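# Stand the carton upright with its arrows pointing up

## Task

Reorient the carton so the arrows printed on its sides aim at the ceiling. Leave it resting on the bench with no part of it sticking out past the bench edge. Then open the grippers and pull the arms away, because a carton that stays upright only while the robot supports it does not count.

## Robot and tools

The robot has two arms, left_arm and right_arm. Each has six revolute joints and a two-finger gripper. left_arm is the robot's own left, on the +y side of the world. Image sides say nothing about which arm is which.

World frame: the origin is on the floor (z = 0) under the middle of the robot's base. +x points forward, the way the robot faces. +y points to the robot's left. +z points up. The floor is the only surface whose height is known. Bench height and carton position must be read from the pictures.

execute_actions takes "actions", a list holding zero or one item, and an optional boolean "pictures" (pictures come by default).
- Empty list: the robot gets no command and you get the current state.
- Motion item: {"rows": [...], "steps": n}, with n from 1 to 15. Each step is 1/30 s. If steps is left out it is 15. Each row covers one step. If there are fewer rows than steps, the last row repeats.
- Wait item: {"steps": n}, with n up to 300. It sends nothing new and returns once that many steps have gone by since the previous result.
- A rejected call sends nothing at all.

Every row is a single flat list of 14 numbers covering both arms, even when only one arm should move. The first 7 are left_arm: waist, shoulder, elbow, wrist pitch, wrist yaw, wrist roll, then gripper opening. The next 7 are right_arm in the same order.

The six joint values are absolute target angles in radians, in joint space, on the same scale as the Joint positions line. They are not offsets. Stated ranges for each arm:
- waist -2.880 to 2.880
- shoulder 0.000 to 3.142
- elbow 0.000 to 3.019
- wrist pitch -1.693 to 1.571
- wrist yaw -1.571 to 1.571
- wrist roll -2.094 to 2.094

A true joint end may differ from the stated one by up to 0.019 rad either way. A call is rejected if a target is more than 0.019 rad beyond a stated end and also farther out than that joint's last reported angle. A target past the real end is clipped to the end, and the result then reports "joint sent to its limit". That message can refer to an earlier action that is still running. If the message is missing, you still cannot assume the joint has more room.

The same joint angles do not put the two hands in mirror-image or equal poses.

The gripper opening is an absolute value from -1 to 1: +1 fully open, -1 closed. Between the extremes, the fingers move to the point where grip_measured equals the number you write. To hold something, keep commanding an opening below the current grip_measured. About 0.03 below gives a firm grip. A smaller gap gives a gentler one.

Each finger pad pushes with at most roughly 50 to 62 N, and some grippers push less. Parts thinner than about 2 mm get less force. The pads can spike harder at first contact.

Motion limits. On each step, every joint's target is held within a set distance of its measured angle, in rad: waist 0.264, shoulder 0.32, elbow 0.276, wrist pitch 0.33, wrist yaw 0.186, wrist roll 0.522. If a target would move the hand more than 70 mm from where it is, the whole arm's targets are scaled back toward the current angles. Large moves therefore take several calls.

The arms keep heading for your last row while you think or wait. They stop once everything has nearly stopped moving, or when a step is HELD. After that, only a new action makes them go farther. Fingers that are still opening or closing keep moving.

The state line reads left_arm: … | right_arm: …. For each arm it gives end_effector_position in metres, which is the point between the finger pads about 1 cm behind the tips. It also gives end_effector_quat_wxyz, the orientation in the world frame. The fingers point along the gripper's +z axis and open and close along its y axis. Reported hand positions can be off, more so at long reach.

Joint positions and Joint velocities list one block per arm: six joints (rad, rad/s), then the finger-pad gap (m, m/s; 0.094 m is fully open). grip_measured is the measured opening on the command scale. Each gripper's reading may be off by about 1 mm.

Joint torques follow the joint order without the gripper. They are raw drive outputs with their own offset, scale and noise. They are not zero in free air, and friction can hide or imitate a load.

"joint command not followed" means the clearance check changed or blocked some joint targets. The rest of the row still ran. HELD marks steps where all or part of your row never reached the robot.

Holding loads heats the motors. At 85 °C a MOTOR HOT line appears. At 100 °C an OVER-TEMPERATURE FAULT drops that arm until it cools. Avoid long heavy holds.

zoom_image takes a camera and a region [x0, y0, x1, y1] in pixels of that camera's latest full image, with the origin at the top-left. The region can be at most 504 by 504 pixels. Cameras: cam_head_left, cam_head_right, cam_left_wrist and cam_right_wrist, each 896x504. Calibration is given as K, distortion D and T_world_to_cam, which maps world points into the camera frame. Wrist camera poses follow their arm's joint readings. All of these values can be slightly off.

finished_scene {"scene": n} ends the current scene for good and grades it. Call it only after the carton is upright, fully on the bench and released, with both grippers open and clear.

Things to avoid:
- arms hitting or pressing each other
- dropping, slamming or pushing the carton hard
- knocking anything off the bench or out of the work area

Expect brief outside tugs on held parts or pushes on loose objects. Smooth moves with less effort are better.

Each tool is called after "Call:" as a command line: name --argument value for each argument, lists and objects as JSON in quotes; but a table of rows of numbers goes row by row, as --pt "numbers of a row", without its own name.

## Session

Call:
execute_actions --actions '[]'

Scene clock: 0.00 s of 4200.00 s.
left_arm: end_effector_position=(+0.8829, +0.5664, +1.3850) grip_measured=+0.036 end_effector_quat_wxyz=(-0.050, +0.449, +0.756, +0.473) | right_arm: end_effector_position=(+0.4053, +0.5165, +1.2828) grip_measured=+0.195 end_effector_quat_wxyz=(-0.204, +0.481, +0.737, +0.429)
Joint positions: left_arm=[ 1.254  1.731  1.676  0.239 -0.92   1.811  0.049] | right_arm=[-0.239  2.994  2.437  0.011  0.081  1.606  0.056]
Joint velocities: left_arm=[-0.015 -0.005 -0.002  0.002 -0.022  0.007 -0.   ] | right_arm=[-0.005 -0.005  0.002  0.002  0.022 -0.066 -0.001]
Joint torques (N m, as the arm reports them, + toward a larger angle): no reading
Motor temperatures (°C, as the motors report them): left_arm=[26 24 25 29 28 25] | right_arm=[27 27 24 24 28 25]

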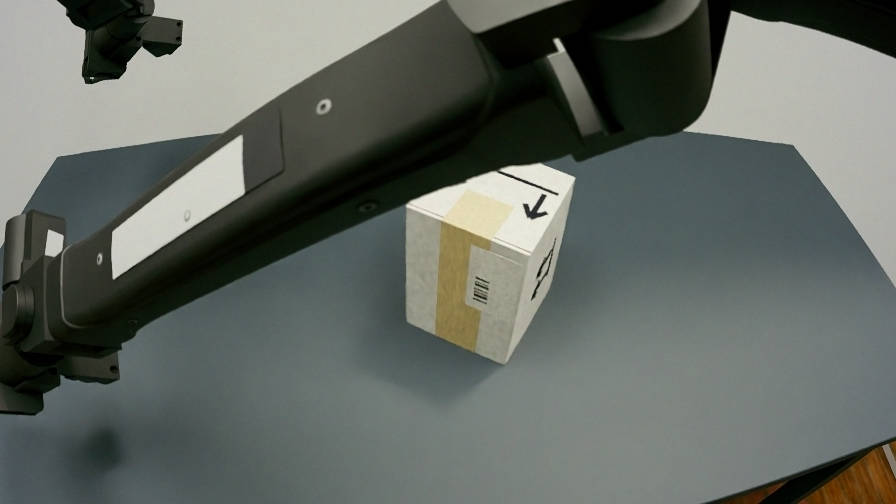

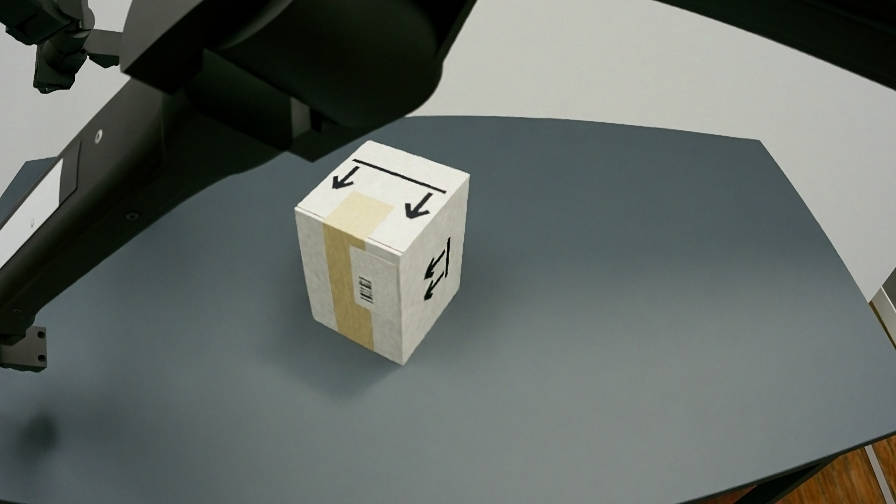

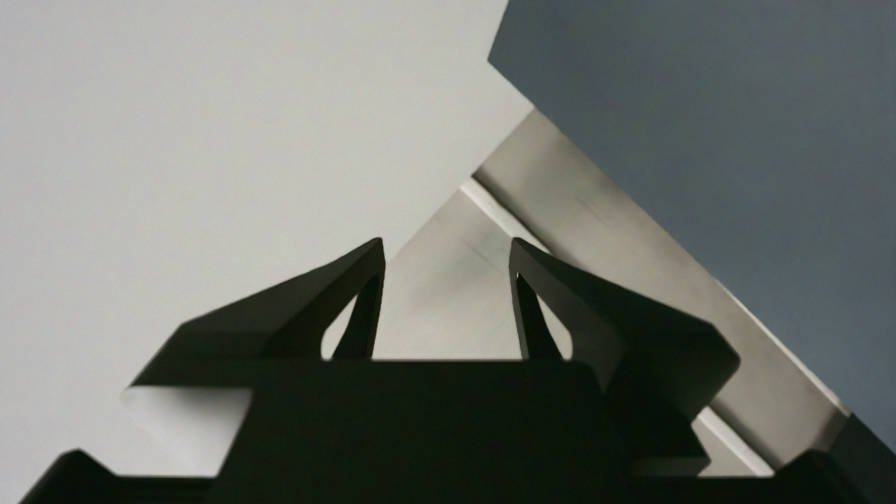

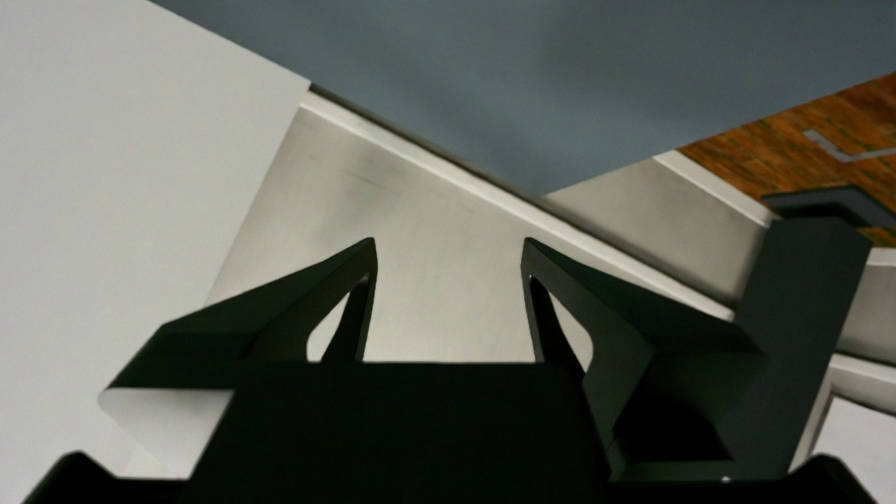

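Call:
execute_actions --actions '[{"rows":[[1.104,1.731,1.676,0.239,-0.92,1.811,-1,-0.389,2.994,2.437,0.011,0.081,1.606,-1]]}]' --pictures false

Call:
execute_actions --actions '[{"steps":15}]' --pictures false

Call:
execute_actions --actions '[{"rows":[[1.104,1.581,1.676,0.239,-0.92,1.811,-1,-0.389,2.844,2.437,0.011,0.081,1.606,-1]]}]' --pictures false

Call:
execute_actions --actions '[{"steps":15}]' --pictures false

Call:
execute_actions --actions '[{"rows":[[1.104,1.581,1.826,0.239,-0.92,1.811,-1,-0.389,2.844,2.587,0.011,0.081,1.606,-1]]}]' --pictures false

Call:
execute_actions --actions '[{"steps":15}]'

Scene clock: 17.53 s of 4200.00 s.
left_arm: end_effector_position=(+0.9140, +0.4447, +1.4056) grip_measured=-0.994 end_effector_quat_wxyz=(+0.025, +0.482, +0.758, +0.439) | right_arm: end_effector_position=(+0.4454, +0.4720, +1.2195) grip_measured=-0.976 end_effector_quat_wxyz=(-0.185, +0.515, +0.733, +0.404)
Joint positions: left_arm=[ 1.077  1.731  1.676  0.239 -0.919  1.811  0.   ] | right_arm=[-0.332  2.994  2.437  0.011  0.081  1.606  0.001]
Joint velocities: left_arm=[ 0.073 -0.015 -0.017  0.002 -0.007 -0.066  0.001] | right_arm=[-0.269  0.005 -0.002 -0.012 -0.022  0.007 -0.001]
Joint torques (N m, as the arm reports them, + toward a larger angle): left_arm=[ -6.58 -21.66   5.9    1.43  -0.15  -0.06] | right_arm=[ 20.18 -15.95   3.33   1.1   -0.49  -0.01]
Motor temperatures (°C, as the motors report them): left_arm=[27 27 28 29 28 25] | right_arm=[31 30 25 24 28 25]
Steps of this call (steps 1 to 90: nothing new was sent; then 14.03 s passed at rest; steps 91 to 105: all 15 steps of this action). Readings (joint positions):
91: left_arm=[1.248 1.731 1.676 0.239 -0.921 1.811] | right_arm=[-0.241 2.994 2.437 0.011 0.081 1.606]
92: left_arm=[1.242 1.731 1.676 0.239 -0.922 1.811] | right_arm=[-0.242 2.994 2.437 0.011 0.081 1.606]
94: left_arm=[1.210 1.731 1.676 0.239 -0.922 1.811] | right_arm=[-0.249 2.994 2.437 0.011 0.081 1.606]
98: left_arm=[1.120 1.731 1.676 0.239 -0.921 1.811] | right_arm=[-0.273 2.994 2.437 0.011 0.081 1.606]
105: the state above

Scene clock: 18.03 s of 4200.00 s.
left_arm: end_effector_position=(+0.9123, +0.4534, +1.4036) grip_measured=-0.994 end_effector_quat_wxyz=(+0.020, +0.480, +0.758, +0.441) | right_arm: end_effector_position=(+0.4583, +0.4550, +1.1978) grip_measured=-0.976 end_effector_quat_wxyz=(-0.178, +0.526, +0.731, +0.395)
Joint positions: left_arm=[ 1.089  1.731  1.676  0.239 -0.919  1.811  0.   ] | right_arm=[-0.365  2.994  2.437  0.011  0.081  1.606  0.001]
Joint velocities: left_arm=[-0.005 -0.005 -0.012  0.012 -0.081 -0.037  0.001] | right_arm=[-0.015 -0.015  0.007 -0.012 -0.081 -0.007 -0.   ]
Joint torques (N m, as the arm reports them, + toward a larger angle): left_arm=[ -7.04 -21.56   5.95   1.49  -0.16  -0.06] | right_arm=[ 21.06 -15.71   3.27   1.12  -0.5    0.  ]
Motor temperatures (°C, as the motors report them): left_arm=[27 27 28 29 28 25] | right_arm=[31 30 25 24 28 25]
Steps of this call (steps 1 to 15: the robot went on to your last target). Readings (joint positions):
1: left_arm=[1.080 1.731 1.676 0.239 -0.919 1.811] | right_arm=[-0.341 2.994 2.437 0.011 0.081 1.606]
2: left_arm=[1.083 1.731 1.676 0.239 -0.919 1.811] | right_arm=[-0.348 2.994 2.437 0.011 0.081 1.606]
4: left_arm=[1.087 1.731 1.676 0.239 -0.919 1.811] | right_arm=[-0.359 2.994 2.437 0.011 0.081 1.606]
8: left_arm=[1.089 1.731 1.676 0.239 -0.919 1.811] | right_arm=[-0.365 2.994 2.437 0.011 0.081 1.606]
15: the state above

Scene clock: 18.53 s of 4200.00 s.
left_arm: end_effector_position=(+0.9361, +0.4964, +1.5135) grip_measured=-0.994 end_effector_quat_wxyz=(+0.060, +0.426, +0.766, +0.478) | right_arm: end_effector_position=(+0.5798, +0.4447, +1.2784) grip_measured=-0.976 end_effector_quat_wxyz=(-0.144, +0.541, +0.697, +0.447)
Joint positions: left_arm=[ 1.089  1.575  1.674  0.239 -0.919  1.811  0.   ] | right_arm=[-0.365  2.839  2.427  0.011  0.081  1.606  0.001]
Joint velocities: left_arm=[-0.005 -0.132 -0.002 -0.007 -0.022 -0.081 -0.001] | right_arm=[ 0.015 -0.269  0.071 -0.017 -0.022 -0.081 -0.   ]
Joint torques (N m, as the arm reports them, + toward a larger angle): left_arm=[ -6.02 -20.89   7.06   1.49  -0.08  -0.08] | right_arm=[ 21.56 -15.61   4.53   1.16  -0.49  -0.02]
Motor temperatures (°C, as the motors report them): left_arm=[27 27 28 29 28 25] | right_arm=[31 31 25 24 28 25]
Steps of this call (steps 1 to 15: all 15 steps of this action). Readings (joint positions):
1: left_arm=[1.089 1.728 1.676 0.239 -0.919 1.811] | right_arm=[-0.365 2.991 2.436 0.011 0.081 1.606]
2: left_arm=[1.089 1.724 1.674 0.239 -0.919 1.811] | right_arm=[-0.365 2.986 2.431 0.011 0.081 1.606]
4: left_arm=[1.089 1.709 1.674 0.239 -0.919 1.811] | right_arm=[-0.365 2.972 2.426 0.011 0.081 1.606]
8: left_arm=[1.089 1.658 1.674 0.239 -0.919 1.811] | right_arm=[-0.365 2.930 2.425 0.011 0.081 1.606]
15: the state above

Scene clock: 19.03 s of 4200.00 s.
left_arm: end_effector_position=(+0.9365, +0.4974, +1.5163) grip_measured=-0.994 end_effector_quat_wxyz=(+0.061, +0.425, +0.766, +0.479) | right_arm: end_effector_position=(+0.5988, +0.4423, +1.2917) grip_measured=-0.976 end_effector_quat_wxyz=(-0.137, +0.544, +0.691, +0.457)
Joint positions: left_arm=[ 1.089  1.571  1.674  0.239 -0.919  1.811  0.   ] | right_arm=[-0.365  2.819  2.434  0.011  0.081  1.606  0.001]
Joint velocities: left_arm=[-0.005 -0.015  0.002 -0.012  0.007  0.022 -0.   ] | right_arm=[-0.005  0.005  0.027  0.017  0.037 -0.037 -0.001]
Joint torques (N m, as the arm reports them, + toward a larger angle): left_arm=[ -6.11 -20.95   7.24   1.55  -0.08  -0.07] | right_arm=[ 21.6  -15.15   4.45   1.24  -0.49  -0.01]
Motor temperatures (°C, as the motors report them): left_arm=[27 27 28 29 28 25] | right_arm=[31 31 25 24 28 25]
Steps of this call (steps 1 to 15: the robot went on to your last target). Readings (joint positions):
1: left_arm=[1.089 1.572 1.674 0.239 -0.919 1.811] | right_arm=[-0.365 2.831 2.429 0.011 0.081 1.606]
2: left_arm=[1.089 1.571 1.674 0.239 -0.919 1.811] | right_arm=[-0.365 2.825 2.432 0.011 0.081 1.606]
4: left_arm=[1.089 1.571 1.674 0.239 -0.919 1.811] | right_arm=[-0.365 2.819 2.434 0.011 0.081 1.606]
8: left_arm=[1.089 1.571 1.674 0.239 -0.919 1.811] | right_arm=[-0.365 2.819 2.434 0.011 0.081 1.606]
15: the state above

Scene clock: 19.53 s of 4200.00 s.
left_arm: end_effector_position=(+0.9715, +0.5185, +1.5659) grip_measured=-0.994 end_effector_quat_wxyz=(+0.091, +0.382, +0.768, +0.506) | right_arm: end_effector_position=(+0.6637, +0.4415, +1.3311) grip_measured=-0.976 end_effector_quat_wxyz=(-0.107, +0.554, +0.658, +0.499)
Joint positions: left_arm=[ 1.089  1.578  1.798  0.239 -0.92   1.811  0.   ] | right_arm=[-0.365  2.832  2.575  0.008  0.081  1.606  0.001]
Joint velocities: left_arm=[ 0.005 -0.005 -0.022 -0.012  0.007  0.007  0.   ] | right_arm=[ 0.005 -0.005 -0.002 -0.002 -0.066 -0.037 -0.   ]
Joint torques (N m, as the arm reports them, + toward a larger angle): left_arm=[ -6.24 -22.24   9.82   1.56   0.02  -0.08] | right_arm=[ 22.22 -17.07   5.64   1.56  -0.5   -0.01]
Motor temperatures (°C, as the motors report them): left_arm=[27 28 28 29 28 25] | right_arm=[31 31 25 24 28 25]
Steps of this call (steps 1 to 15: all 15 steps of this action). Readings (joint positions):
1: left_arm=[1.089 1.571 1.682 0.239 -0.920 1.811] | right_arm=[-0.365 2.823 2.452 0.009 0.081 1.606]
2: left_arm=[1.089 1.577 1.700 0.239 -0.920 1.811] | right_arm=[-0.365 2.837 2.484 0.008 0.081 1.606]
4: left_arm=[1.089 1.580 1.741 0.239 -0.920 1.811] | right_arm=[-0.365 2.845 2.529 0.008 0.081 1.606]
8: left_arm=[1.089 1.579 1.796 0.239 -0.920 1.811] | right_arm=[-0.365 2.837 2.572 0.008 0.081 1.606]
15: the state above

Scene clock: 20.03 s of 4200.00 s.
left_arm: end_effector_position=(+0.9715, +0.5185, +1.5659) grip_measured=-0.994 end_effector_quat_wxyz=(+0.091, +0.382, +0.768, +0.506) | right_arm: end_effector_position=(+0.6637, +0.4415, +1.3311) grip_measured=-0.976 end_effector_quat_wxyz=(-0.107, +0.554, +0.658, +0.499)
Joint positions: left_arm=[ 1.089  1.578  1.798  0.239 -0.92   1.811  0.   ] | right_arm=[-0.365  2.832  2.575  0.008  0.081  1.606  0.001]
Joint velocities: left_arm=[-0.015 -0.005 -0.002  0.007 -0.051  0.037 -0.001] | right_arm=[ 0.005 -0.015 -0.017 -0.007 -0.081  0.037 -0.001]
Joint torques (N m, as the arm reports them, + toward a larger angle): left_arm=[ -6.01 -22.33   9.96   1.55   0.03  -0.08] | right_arm=[ 22.24 -17.06   5.71   1.48  -0.51  -0.01]
Motor temperatures (°C, as the motors report them): left_arm=[27 28 28 29 28 25] | right_arm=[31 31 25 24 28 25]
Steps of this call (steps 1 to 15: the robot went on to your last target). Readings (joint positions):
1: left_arm=[1.089 1.578 1.798 0.239 -0.920 1.811] | right_arm=[-0.365 2.832 2.575 0.008 0.081 1.606]
2: left_arm=[1.089 1.578 1.798 0.239 -0.920 1.811] | right_arm=[-0.365 2.832 2.575 0.008 0.081 1.606]
4: left_arm=[1.089 1.578 1.798 0.239 -0.920 1.811] | right_arm=[-0.365 2.832 2.575 0.008 0.081 1.606]
8: left_arm=[1.089 1.578 1.798 0.239 -0.920 1.811] | right_arm=[-0.365 2.832 2.575 0.008 0.081 1.606]
15: the state above
All arms were judged still, so your last target was given up. Only a new action makes them travel on or press farther. Fingers that are still opening or closing keep moving.
camera_calibration (this result's frames):
cam_left_wrist: T_world_to_cam=[[-0.480037, -0.218798, -0.849525, 1.90776], [-0.87718, 0.131781, 0.461723, 0.0672444], [0.0109269, 0.966831, -0.255184, 0.0123171], [0, 0, 0, 1]] pos_world=[0.974644, 0.396642, 1.59278]
cam_right_wrist: T_world_to_cam=[[-0.838347, 0.116116, -0.532626, 1.21266], [-0.531172, 0.0457325, 0.846029, -0.791582], [0.122596, 0.992182, 0.0233381, -0.424297], [0, 0, 0, 1]] pos_world=[0.648179, 0.316371, 1.3255]

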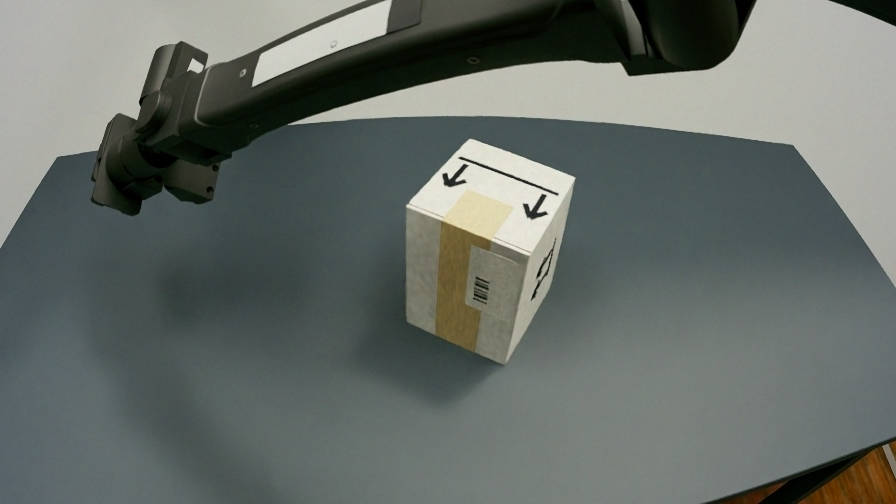

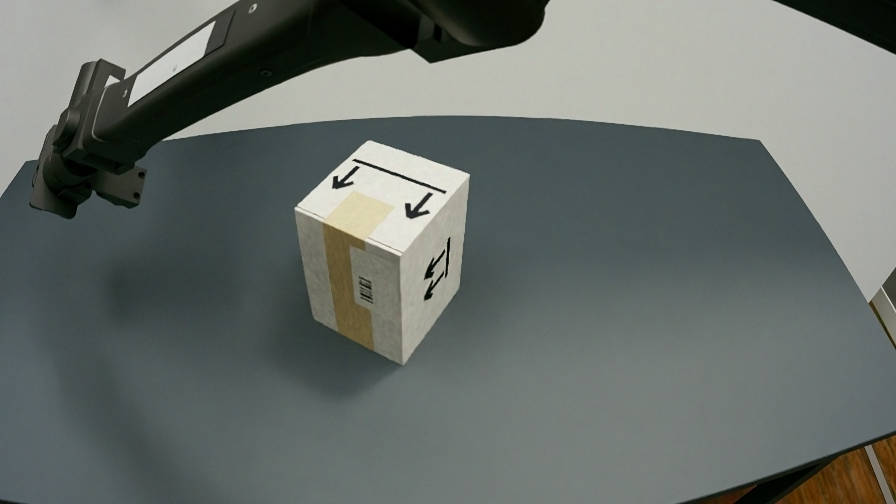

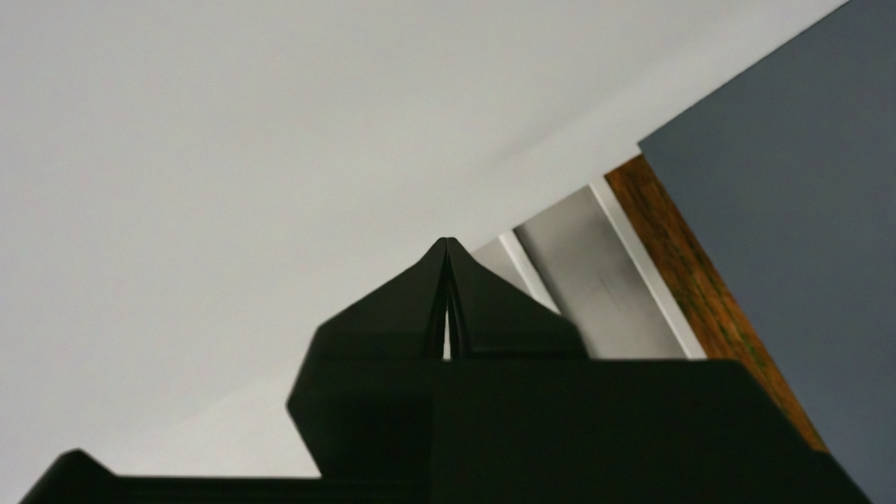

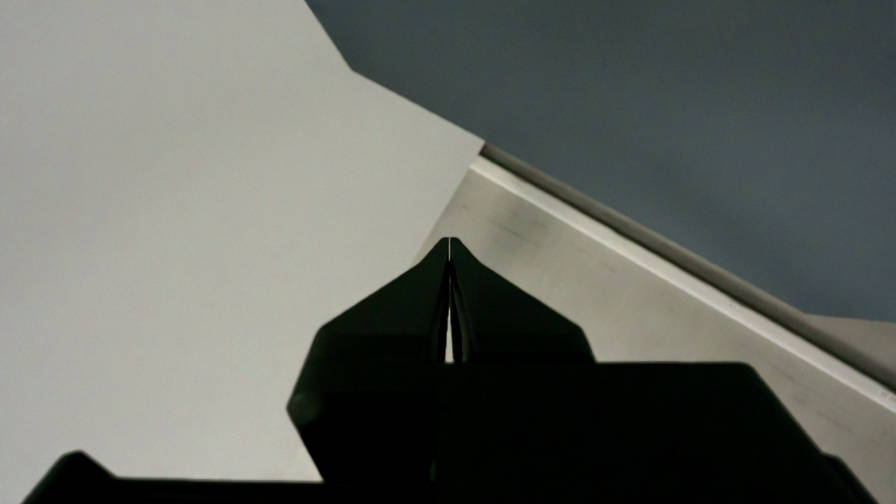

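Call:
execute_actions --actions '[{"rows":[[1.5,1.4,1.6,0,0,1.57,-1,-0.365,2.5,2.2,0,0,1.57,-1]]}]' --pictures false

Call:
execute_actions --actions '[{"steps":30}]' --pictures false

Call:
execute_actions --actions '[{"rows":[[1.5,1.4,1.6,-0.6,0,1.57,-1,-0.365,1.6,1.3,0,0,1.57,-1]]}]' --pictures false

Call:
execute_actions --actions '[{"steps":60}]'

Scene clock: 36.93 s of 4200.00 s.
left_arm: end_effector_position=(+0.9021, +0.6502, +1.4883) grip_measured=-0.994 end_effector_quat_wxyz=(+0.234, +0.518, +0.744, +0.350) | right_arm: end_effector_position=(+0.7153, +0.3809, +1.4288) grip_measured=-0.976 end_effector_quat_wxyz=(-0.134, +0.525, +0.666, +0.514)
Joint positions: left_arm=[ 1.535  1.458  1.605  0.016 -0.022  1.607  0.   ] | right_arm=[-0.365  2.476  2.202  0.003  0.002  1.583  0.001]
Joint velocities: left_arm=[ 0.239 -0.151 -0.002 -0.042  0.432 -0.198  0.   ] | right_arm=[-0.005 -0.259 -0.002  0.007  0.007 -0.066 -0.001]
Joint torques (N m, as the arm reports them, + toward a larger angle): left_arm=[ -7.   -25.73   6.93   1.14   0.43  -0.14] | right_arm=[ 22.87 -15.33   4.54   1.29  -0.66  -0.1 ]
Motor temperatures (°C, as the motors report them): left_arm=[27 29 31 29 28 25] | right_arm=[32 32 26 24 29 25]
Steps of this call (steps 1 to 90: nothing new was sent; then 13.40 s passed at rest; steps 91 to 105: all 15 steps of this action). Readings (joint positions):
91: left_arm=[1.097 1.572 1.787 0.224 -0.876 1.794] | right_arm=[-0.365 2.816 2.547 0.009 0.062 1.604]
92: left_arm=[1.109 1.557 1.763 0.195 -0.827 1.776] | right_arm=[-0.365 2.782 2.486 0.009 0.046 1.603]
94: left_arm=[1.157 1.529 1.714 0.146 -0.732 1.743] | right_arm=[-0.365 2.705 2.353 0.006 0.020 1.600]
98: left_arm=[1.299 1.500 1.659 0.085 -0.536 1.692] | right_arm=[-0.365 2.586 2.218 0.003 0.005 1.594]
105: the state above

Scene clock: 37.93 s of 4200.00 s.
left_arm: end_effector_position=(+0.9161, +0.6306, +1.5188) grip_measured=-0.994 end_effector_quat_wxyz=(+0.269, +0.509, +0.740, +0.347) | right_arm: end_effector_position=(+0.7198, +0.3785, +1.4334) grip_measured=-0.976 end_effector_quat_wxyz=(-0.131, +0.524, +0.665, +0.516)
Joint positions: left_arm=[ 1.504  1.42   1.605  0.016 -0.001  1.578  0.   ] | right_arm=[-0.365  2.468  2.2    0.003  0.002  1.581  0.001]
Joint velocities: left_arm=[-0.005 -0.005 -0.007  0.002 -0.066  0.037  0.001] | right_arm=[-0.005 -0.005 -0.002  0.002  0.081 -0.081 -0.001]
Joint torques (N m, as the arm reports them, + toward a larger angle): left_arm=[ -2.44 -23.81   7.     1.03   0.18  -0.14] | right_arm=[ 22.46 -15.74   4.75   1.22  -0.65  -0.11]
Motor temperatures (°C, as the motors report them): left_arm=[27 29 31 29 28 25] | right_arm=[32 32 26 24 29 25]
Steps of this call (steps 1 to 30: the robot went on to your last target). Readings (joint positions):
1: left_arm=[1.539 1.453 1.605 0.016 -0.014 1.601] | right_arm=[-0.365 2.470 2.202 0.003 0.002 1.583]
2: left_arm=[1.538 1.448 1.605 0.016 -0.008 1.596] | right_arm=[-0.365 2.466 2.202 0.003 0.002 1.582]
4: left_arm=[1.527 1.436 1.605 0.016 -0.004 1.589] | right_arm=[-0.365 2.465 2.202 0.003 0.002 1.582]
8: left_arm=[1.506 1.422 1.605 0.016 -0.001 1.582] | right_arm=[-0.365 2.468 2.200 0.003 0.002 1.582]
30: the state above
All arms were judged still, so your last target was given up. Only a new action makes them travel on or press farther. Fingers that are still opening or closing keep moving.

Scene clock: 38.43 s of 4200.00 s.
left_arm: end_effector_position=(+0.8046, +0.5861, +1.4436) grip_measured=-0.994 end_effector_quat_wxyz=(+0.110, +0.566, +0.809, +0.114) | right_arm: end_effector_position=(+0.6672, +0.1874, +1.5527) grip_measured=-0.976 end_effector_quat_wxyz=(-0.163, +0.515, +0.695, +0.473)
Joint positions: left_arm=[ 1.504  1.404  1.595 -0.584 -0.001  1.576  0.   ] | right_arm=[-0.365  1.802  1.41   0.003  0.002  1.581  0.001]
Joint velocities: left_arm=[ 0.015 -0.005 -0.002 -0.027  0.066 -0.022 -0.001] | right_arm=[-0.015 -1.509 -0.984 -0.012  0.051  0.007 -0.   ]
Joint torques (N m, as the arm reports them, + toward a larger angle): left_arm=[ -2.59 -21.66   7.25   0.01   0.2   -0.1 ] | right_arm=[ 16.38 -15.91   4.7    1.06  -0.57  -0.06]
Motor temperatures (°C, as the motors report them): left_arm=[27 29 31 29 28 25] | right_arm=[32 33 26 24 29 25]
Steps of this call (steps 1 to 15: all 15 steps of this action). Readings (joint positions):
1: left_arm=[1.504 1.419 1.608 -0.042 -0.001 1.576] | right_arm=[-0.365 2.454 2.176 0.006 0.002 1.581]
2: left_arm=[1.504 1.411 1.610 -0.147 -0.001 1.576] | right_arm=[-0.365 2.421 2.118 0.006 0.002 1.581]
4: left_arm=[1.504 1.404 1.610 -0.356 -0.001 1.576] | right_arm=[-0.365 2.349 2.001 0.005 0.002 1.581]
8: left_arm=[1.504 1.404 1.595 -0.564 -0.001 1.576] | right_arm=[-0.365 2.175 1.772 0.004 0.002 1.581]
15: the state above

Scene clock: 40.43 s of 4200.00 s.
left_arm: end_effector_position=(+0.8046, +0.5861, +1.4436) grip_measured=-0.994 end_effector_quat_wxyz=(+0.110, +0.566, +0.809, +0.114) | right_arm: end_effector_position=(+0.6976, +0.1157, +1.6274) grip_measured=-0.976 end_effector_quat_wxyz=(-0.134, +0.523, +0.668, +0.512)
Joint positions: left_arm=[ 1.504  1.404  1.595 -0.584 -0.001  1.576  0.   ] | right_arm=[-0.365  1.58   1.298  0.005  0.002  1.58   0.001]
Joint velocities: left_arm=[-0.015 -0.024 -0.002 -0.007  0.037  0.037 -0.001] | right_arm=[ 0.005  0.005 -0.022  0.007 -0.022 -0.066 -0.001]
Joint torques (N m, as the arm reports them, + toward a larger angle): left_arm=[ -2.52 -21.94   7.26   0.03   0.21  -0.09] | right_arm=[ 13.96 -11.88   4.85   1.18  -0.63  -0.11]
Motor temperatures (°C, as the motors report them): left_arm=[27 30 31 29 28 25] | right_arm=[32 32 26 24 29 25]
Steps of this call (steps 1 to 45: the robot went on to your last target; steps 46 to 60: nothing new was sent). Readings (joint positions):
1: left_arm=[1.504 1.404 1.595 -0.584 -0.001 1.576] | right_arm=[-0.365 1.751 1.376 0.003 0.002 1.581]
2: left_arm=[1.504 1.404 1.595 -0.584 -0.001 1.576] | right_arm=[-0.365 1.700 1.347 0.003 0.002 1.581]
4: left_arm=[1.504 1.404 1.595 -0.584 -0.001 1.576] | right_arm=[-0.365 1.613 1.311 0.003 0.002 1.581]
8: left_arm=[1.504 1.404 1.595 -0.584 -0.001 1.576] | right_arm=[-0.365 1.539 1.315 0.005 0.002 1.580]
60: the state above
All arms were judged still, so your last target was given up. Only a new action makes them travel on or press farther. Fingers that are still opening or closing keep moving.
camera_calibration (this result's frames):
cam_left_wrist: T_world_to_cam=[[-0.8835, -0.358058, -0.30203, 1.35434], [-0.46716, 0.720954, 0.511846, -0.779245], [0.0344792, 0.593313, -0.804233, 0.910143], [0, 0, 0, 1]] pos_world=[0.801143, 0.506732, 1.53987]
cam_right_wrist: T_world_to_cam=[[-0.840089, 0.0752006, -0.53721, 1.45018], [-0.540473, -0.0316149, 0.840767, -0.985319], [0.0462423, 0.996667, 0.0672032, -0.130786], [0, 0, 0, 1]] pos_world=[0.691793, -0.00985574, 1.61627]

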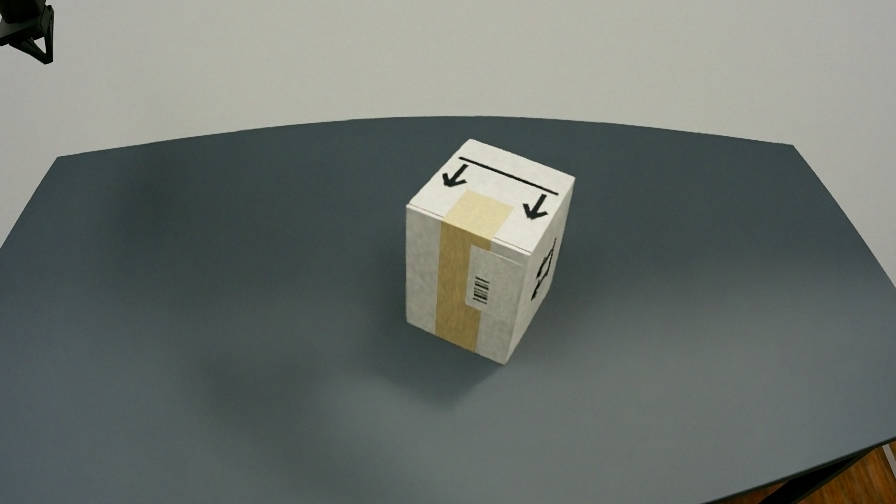

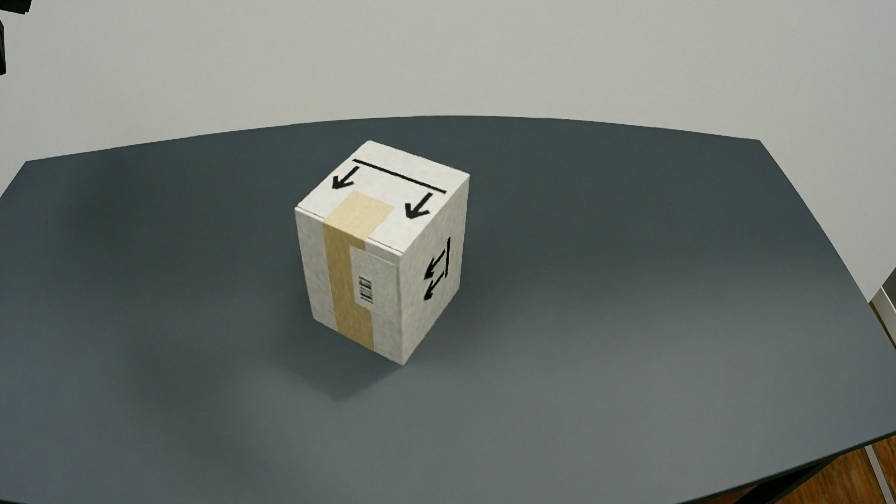

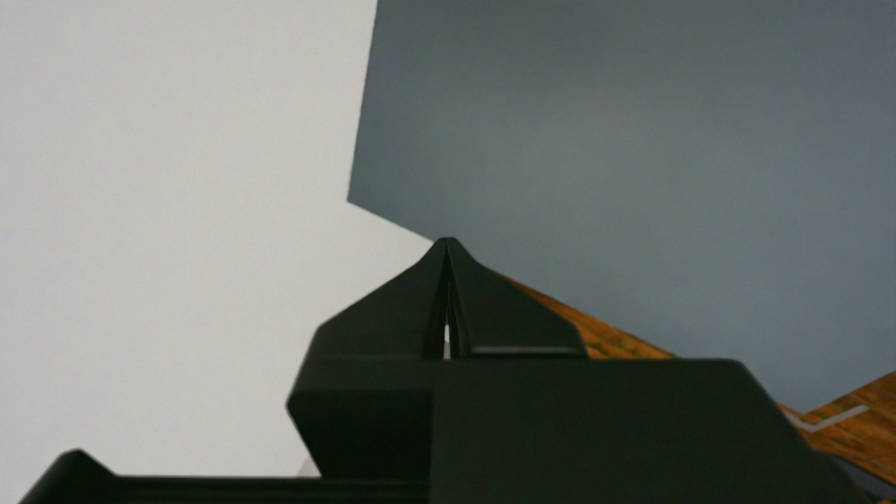

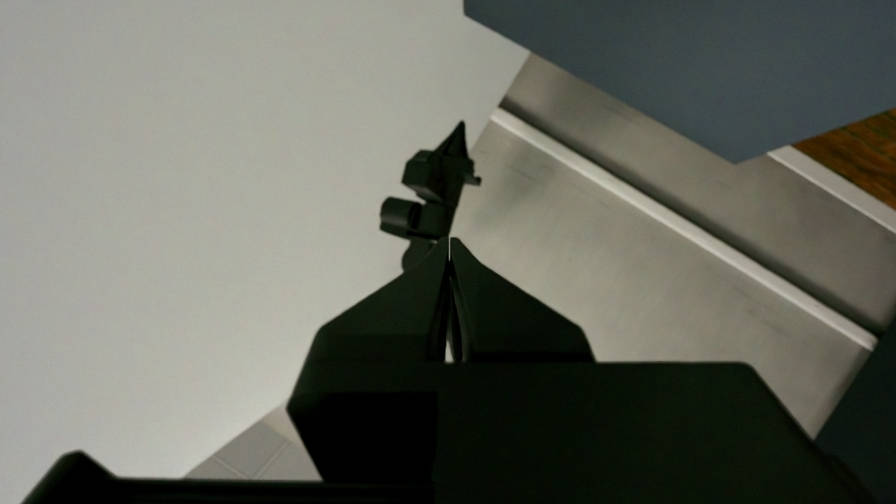

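Call:
execute_actions --actions '[{"rows":[[1.2,1.8,1.0,0.8,0,0.5,-1,-1.3,1.6,1.4,0.6,-0.9,0,-1]]}]' --pictures false

Call:
execute_actions --actions '[{"steps":40}]' --pictures false

Call:
execute_actions --actions '[{"rows":[[1.0,2.1,0.85,1.27,0,0,-1,-1.3,2.1,1.54,0.61,-0.9,0,-1]]}]' --pictures false

Call:
execute_actions --actions '[{"steps":30}]'

Scene clock: 64.47 s of 4200.00 s.
left_arm: end_effector_position=(+0.7634, +0.4509, +1.3456) grip_measured=-0.994 end_effector_quat_wxyz=(+0.162, +0.477, +0.863, +0.035) | right_arm: end_effector_position=(+0.8296, -0.0140, +1.6366) grip_measured=-0.976 end_effector_quat_wxyz=(+0.159, +0.239, +0.631, +0.721)
Joint positions: left_arm=[ 1.339  1.489  1.364 -0.309 -0.002  1.275  0.   ] | right_arm=[-0.694  1.583  1.345  0.486 -0.625  0.996  0.001]
Joint velocities: left_arm=[-0.278  0.317 -0.535  0.589  0.022 -0.637 -0.   ] | right_arm=[-0.952 -0.015  0.056  0.466 -1.121 -1.209 -0.   ]
Joint torques (N m, as the arm reports them, + toward a larger angle): left_arm=[ -4.98 -16.14   3.76   1.16   0.27  -0.06] | right_arm=[  9.75 -16.11   6.3    2.04  -0.46  -0.12]
Motor temperatures (°C, as the motors report them): left_arm=[26 30 30 29 28 25] | right_arm=[30 31 26 24 29 25]
Steps of this call (steps 1 to 90: nothing new was sent; then 20.53 s passed at rest; steps 91 to 105: all 15 steps of this action). Readings (joint positions):
91: left_arm=[1.501 1.404 1.589 -0.574 -0.001 1.560] | right_arm=[-0.370 1.580 1.298 0.024 -0.034 1.551]
92: left_arm=[1.496 1.404 1.579 -0.553 -0.002 1.541] | right_arm=[-0.378 1.582 1.298 0.060 -0.076 1.514]
94: left_arm=[1.477 1.408 1.552 -0.515 -0.002 1.502] | right_arm=[-0.408 1.583 1.303 0.135 -0.157 1.440]
98: left_arm=[1.425 1.427 1.489 -0.444 -0.002 1.423] | right_arm=[-0.496 1.583 1.319 0.293 -0.318 1.289]
105: the state above

Scene clock: 65.80 s of 4200.00 s.
left_arm: end_effector_position=(+0.6794, +0.3117, +1.2382) grip_measured=-0.994 end_effector_quat_wxyz=(+0.364, +0.121, +0.923, -0.014) | right_arm: end_effector_position=(+0.8765, -0.3455, +1.4819) grip_measured=-0.976 end_effector_quat_wxyz=(+0.537, -0.095, +0.743, +0.389)
Joint positions: left_arm=[ 1.201  1.816  0.998  0.779 -0.001  0.508  0.   ] | right_arm=[-1.312  1.583  1.381  0.585 -0.898  0.013  0.001]
Joint velocities: left_arm=[ 0.015  0.015 -0.007 -0.002  0.051 -0.037  0.001] | right_arm=[ 0.005 -0.024 -0.007  0.007 -0.037 -0.095 -0.   ]
Joint torques (N m, as the arm reports them, + toward a larger angle): left_arm=[ -6.97 -16.34   0.17   2.3    0.3   -0.1 ] | right_arm=[  6.5  -19.06   6.13   2.48  -0.51  -0.13]
Motor temperatures (°C, as the motors report them): left_arm=[26 30 30 29 28 25] | right_arm=[30 32 27 24 29 25]
Steps of this call (steps 1 to 40: the robot went on to your last target). Readings (joint positions):
1: left_arm=[1.330 1.500 1.344 -0.288 -0.002 1.252] | right_arm=[-0.726 1.583 1.347 0.501 -0.671 0.951]
2: left_arm=[1.321 1.512 1.324 -0.267 -0.002 1.229] | right_arm=[-0.759 1.583 1.349 0.512 -0.717 0.907]
4: left_arm=[1.306 1.535 1.280 -0.220 -0.002 1.179] | right_arm=[-0.827 1.583 1.351 0.530 -0.798 0.817]
8: left_arm=[1.279 1.588 1.182 -0.104 -0.002 1.058] | right_arm=[-0.962 1.583 1.351 0.548 -0.865 0.645]
40: the state above

Scene clock: 66.30 s of 4200.00 s.
left_arm: end_effector_position=(+0.5643, +0.1536, +1.2319) grip_measured=-0.994 end_effector_quat_wxyz=(+0.382, -0.044, +0.905, -0.185) | right_arm: end_effector_position=(+0.8363, -0.3000, +1.3041) grip_measured=-0.976 end_effector_quat_wxyz=(+0.454, -0.060, +0.781, +0.425)
Joint positions: left_arm=[0.993 2.094 0.857 1.231 0.001 0.074 0.   ] | right_arm=[-1.312  1.911  1.497  0.59  -0.901  0.013  0.001]
Joint velocities: left_arm=[-0.19   0.337 -0.198  0.061  0.037 -0.388  0.   ] | right_arm=[0.005 0.786 0.1   0.007 0.022 0.081 0.   ]
Joint torques (N m, as the arm reports them, + toward a larger angle): left_arm=[ -7.65 -13.38  -2.27   3.04   0.31  -0.08] | right_arm=[  6.85 -16.65   4.15   2.18  -0.52  -0.09]
Motor temperatures (°C, as the motors report them): left_arm=[26 30 30 29 28 25] | right_arm=[30 32 27 24 29 25]
Steps of this call (steps 1 to 15: all 15 steps of this action). Readings (joint positions):
1: left_arm=[1.198 1.820 0.993 0.797 -0.002 0.483] | right_arm=[-1.312 1.590 1.387 0.586 -0.900 0.013]
2: left_arm=[1.192 1.827 0.988 0.832 -0.002 0.452] | right_arm=[-1.312 1.606 1.408 0.589 -0.901 0.013]
4: left_arm=[1.171 1.852 0.971 0.903 -0.002 0.393] | right_arm=[-1.312 1.651 1.450 0.590 -0.901 0.013]
8: left_arm=[1.104 1.934 0.927 1.068 -0.002 0.270] | right_arm=[-1.312 1.740 1.484 0.590 -0.901 0.013]
15: the state above

Scene clock: 67.30 s of 4200.00 s.
left_arm: end_effector_position=(+0.5554, +0.1503, +1.2306) grip_measured=-0.994 end_effector_quat_wxyz=(+0.372, -0.072, +0.904, -0.199) | right_arm: end_effector_position=(+0.7706, -0.2632, +1.1956) grip_measured=-0.976 end_effector_quat_wxyz=(+0.389, -0.032, +0.804, +0.448)
Joint positions: left_arm=[0.989 2.108 0.848 1.247 0.001 0.007 0.   ] | right_arm=[-1.312  2.109  1.532  0.597 -0.901  0.011  0.001]
Joint velocities: left_arm=[ 0.005  0.005  0.007  0.022  0.095 -0.037 -0.001] | right_arm=[-0.015 -0.015 -0.002 -0.007 -0.007  0.007  0.001]
Joint torques (N m, as the arm reports them, + toward a larger angle): left_arm=[ -8.3  -12.45  -2.59   2.39   0.31  -0.04] | right_arm=[  7.75 -19.7    2.1    2.16  -0.55  -0.14]
Motor temperatures (°C, as the motors report them): left_arm=[27 30 30 29 28 25] | right_arm=[30 32 26 24 29 25]
Steps of this call (steps 1 to 30: the robot went on to your last target). Readings (joint positions):
1: left_arm=[0.989 2.103 0.852 1.232 0.001 0.061] | right_arm=[-1.312 1.938 1.501 0.590 -0.901 0.013]
2: left_arm=[0.988 2.107 0.848 1.233 0.001 0.051] | right_arm=[-1.312 1.966 1.506 0.590 -0.901 0.013]
4: left_arm=[0.989 2.108 0.847 1.237 0.001 0.035] | right_arm=[-1.312 2.022 1.518 0.592 -0.901 0.013]
8: left_arm=[0.989 2.108 0.848 1.246 0.001 0.018] | right_arm=[-1.312 2.099 1.522 0.592 -0.901 0.013]
30: the state above
All arms were judged still, so your last target was given up. Only a new action makes them travel on or press farther. Fingers that are still opening or closing keep moving.
camera_calibration (this result's frames):
cam_left_wrist: T_world_to_cam=[[-0.00367752, -0.900535, 0.434768, -0.399986], [-0.988602, -0.0621616, -0.137117, 0.733558], [0.150505, -0.430317, -0.890042, 1.20097], [0, 0, 0, 1]] pos_world=[0.542974, 0.202197, 1.3434]
cam_right_wrist: T_world_to_cam=[[0.394681, -0.595023, -0.700125, 0.374898], [-0.91597, -0.194853, -0.350757, 1.07615], [0.072287, 0.779731, -0.621928, 1.01932], [0, 0, 0, 1]] pos_world=[0.764077, -0.362028, 1.27389]

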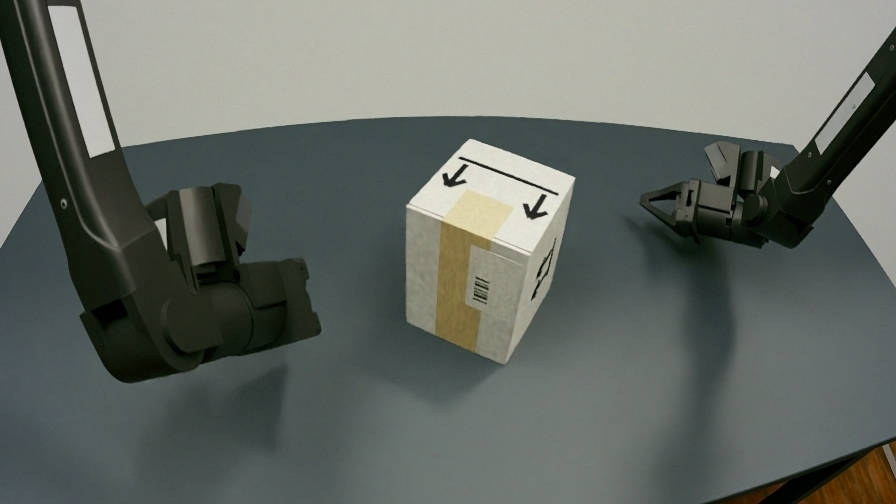

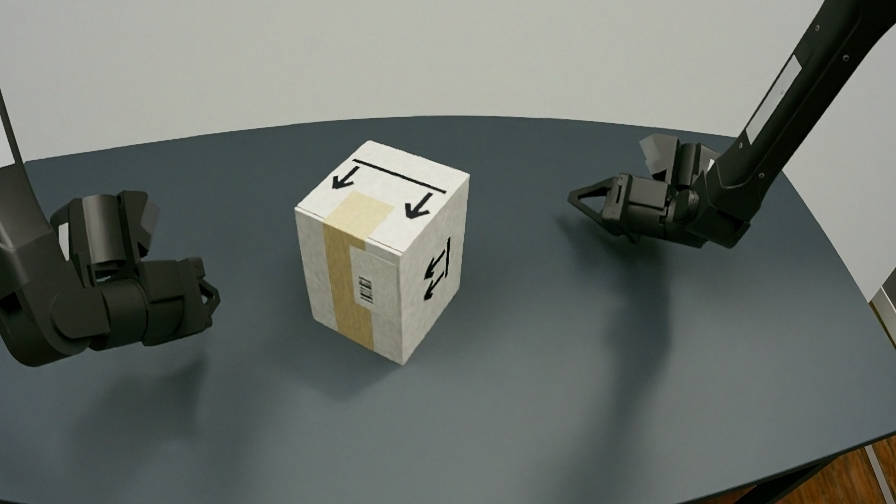

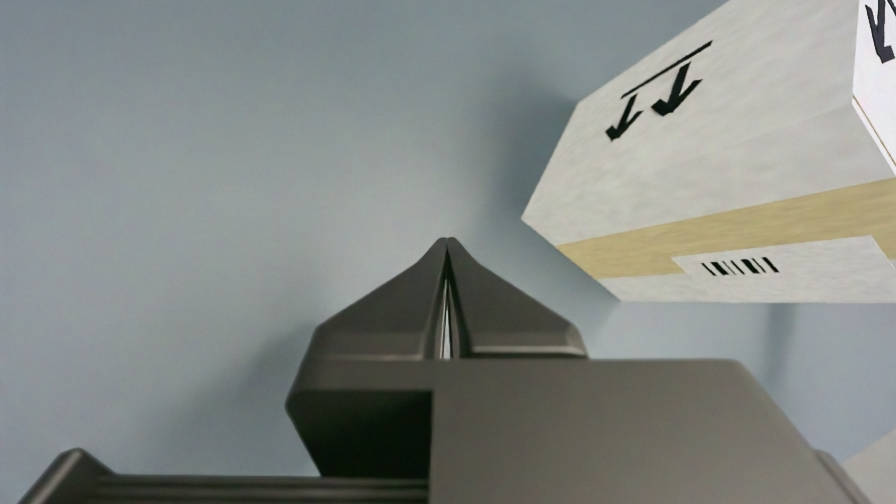

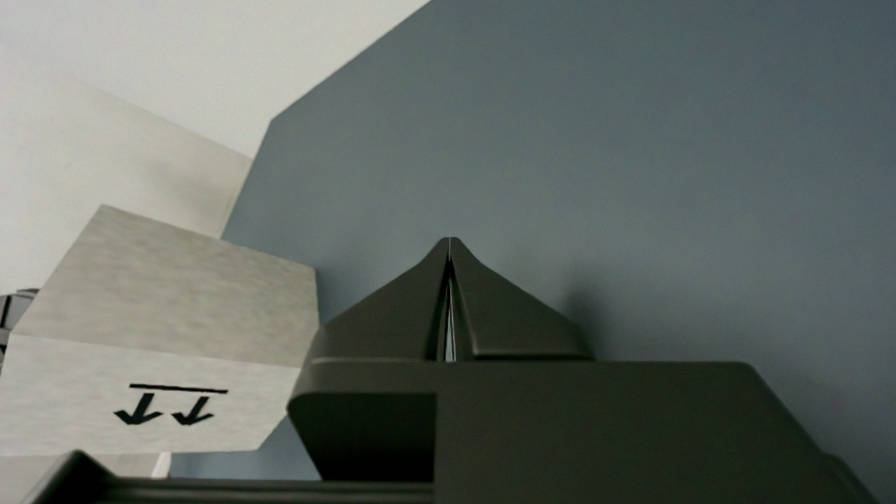

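Call:
execute_actions --actions '[{"rows":[[0.79,2.19,0.93,1.29,0,0.6,-1,-1.16,2.13,1.54,0.61,-0.9,-1.0,-1]]}]' --pictures false

Call:
execute_actions --actions '[{"steps":20}]'

Scene clock: 74.30 s of 4200.00 s.
left_arm: end_effector_position=(+0.5587, +0.0137, +1.2867) grip_measured=-0.994 end_effector_quat_wxyz=(+0.464, +0.203, +0.843, -0.178) | right_arm: end_effector_position=(+0.7751, -0.1291, +1.2506) grip_measured=-0.977 end_effector_quat_wxyz=(+0.575, -0.396, +0.652, +0.296)
Joint positions: left_arm=[0.764 2.164 0.928 1.265 0.002 0.562 0.   ] | right_arm=[-1.128  2.109  1.532  0.597 -0.9   -0.905  0.001]
Joint velocities: left_arm=[ 0.063 -0.005 -0.007 -0.022  0.007  0.198  0.001] | right_arm=[ 0.005  0.005 -0.007  0.007  0.022 -0.549  0.001]
Joint torques (N m, as the arm reports them, + toward a larger angle): left_arm=[-10.29 -10.11  -1.68   2.42   0.38   0.06] | right_arm=[  7.16 -16.66   2.26   2.04  -0.64  -0.04]
Motor temperatures (°C, as the motors report them): left_arm=[27 29 28 29 28 25] | right_arm=[30 33 26 24 29 25]
Steps of this call (steps 1 to 90: nothing new was sent; then 3.50 s passed at rest; steps 91 to 105: all 15 steps of this action). Readings (joint positions):
91: left_arm=[0.982 2.109 0.852 1.248 -0.002 0.054] | right_arm=[-1.308 2.109 1.532 0.597 -0.901 -0.037]
92: left_arm=[0.972 2.115 0.863 1.249 -0.004 0.116] | right_arm=[-1.304 2.109 1.532 0.597 -0.900 -0.100]
94: left_arm=[0.927 2.128 0.892 1.252 -0.004 0.235] | right_arm=[-1.282 2.109 1.532 0.597 -0.900 -0.232]
98: left_arm=[0.811 2.152 0.927 1.264 -0.001 0.439] | right_arm=[-1.210 2.109 1.532 0.597 -0.900 -0.585]
105: the state above

Scene clock: 74.97 s of 4200.00 s.
left_arm: end_effector_position=(+0.5594, +0.0170, +1.2844) grip_measured=-0.994 end_effector_quat_wxyz=(+0.466, +0.215, +0.842, -0.168) | right_arm: end_effector_position=(+0.7753, -0.1343, +1.2481) grip_measured=-0.977 end_effector_quat_wxyz=(+0.585, -0.422, +0.637, +0.270)
Joint positions: left_arm=[0.77  2.164 0.928 1.265 0.002 0.592 0.   ] | right_arm=[-1.135  2.109  1.532  0.597 -0.9   -0.987  0.001]
Joint velocities: left_arm=[ 0.005 -0.005 -0.012 -0.002 -0.037  0.051 -0.001] | right_arm=[ 0.005 -0.015 -0.002  0.002 -0.022 -0.051  0.   ]
Joint torques (N m, as the arm reports them, + toward a larger angle): left_arm=[-10.93 -10.44  -1.64   2.45   0.38   0.06] | right_arm=[  7.64 -16.65   2.19   2.07  -0.65  -0.07]
Motor temperatures (°C, as the motors report them): left_arm=[27 29 28 29 28 25] | right_arm=[30 33 26 24 29 25]
Steps of this call (steps 1 to 20: the robot went on to your last target). Readings (joint positions):
1: left_arm=[0.766 2.164 0.928 1.265 0.002 0.568] | right_arm=[-1.128 2.109 1.532 0.597 -0.900 -0.922]
2: left_arm=[0.768 2.164 0.928 1.265 0.002 0.573] | right_arm=[-1.129 2.109 1.532 0.597 -0.900 -0.935]
4: left_arm=[0.770 2.164 0.928 1.265 0.002 0.580] | right_arm=[-1.132 2.109 1.532 0.597 -0.900 -0.954]
8: left_arm=[0.770 2.164 0.928 1.265 0.002 0.587] | right_arm=[-1.135 2.109 1.532 0.597 -0.900 -0.974]
20: the state above
camera_calibration (this result's frames):
cam_left_wrist: T_world_to_cam=[[-0.511404, -0.852482, 0.108353, 0.159024], [-0.809294, 0.435375, -0.394325, 0.958131], [0.288981, -0.289349, -0.912561, 1.14006], [0, 0, 0, 1]] pos_world=[0.527282, 0.0482922, 1.40095]
cam_right_wrist: T_world_to_cam=[[0.85435, -0.499858, 0.142222, -0.908415], [-0.276874, -0.669381, -0.689398, 0.987467], [0.439802, 0.54961, -0.710284, 0.745558], [0, 0, 0, 1]] pos_world=[0.721611, -0.202854, 1.33951]

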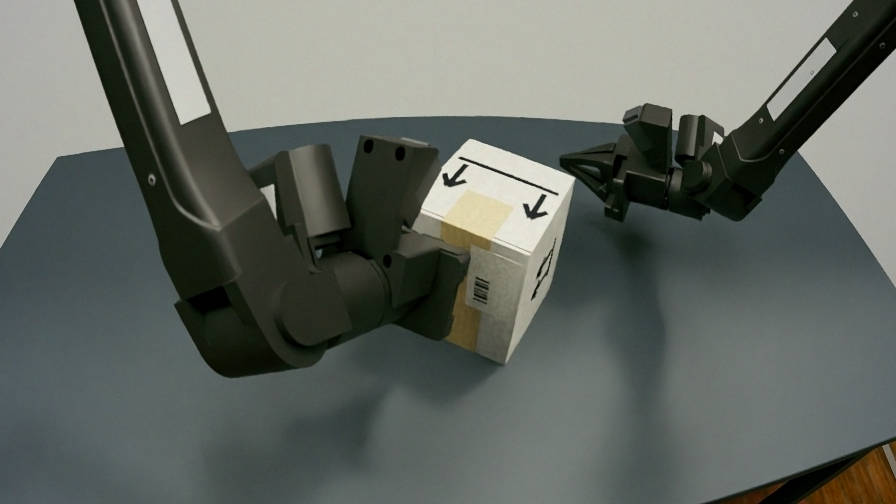

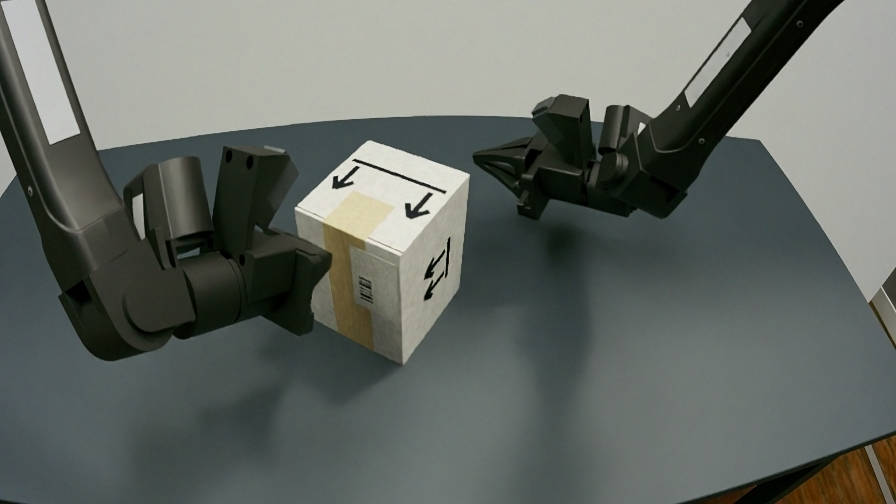

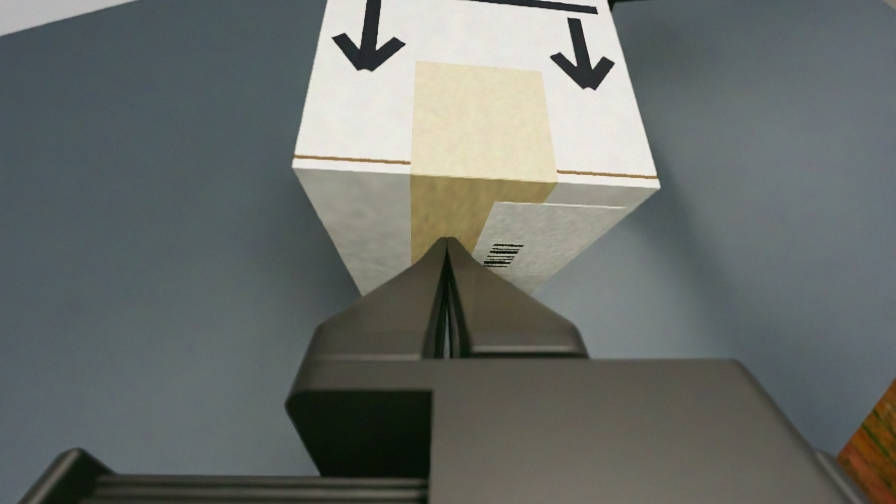

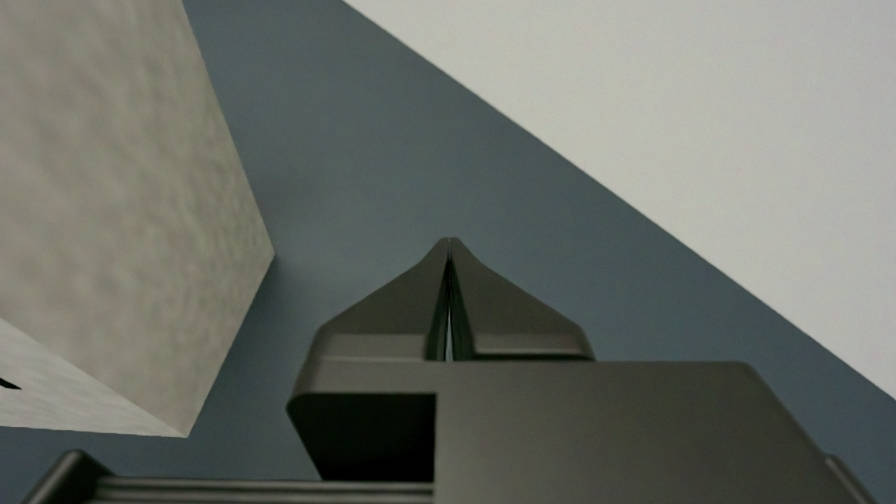

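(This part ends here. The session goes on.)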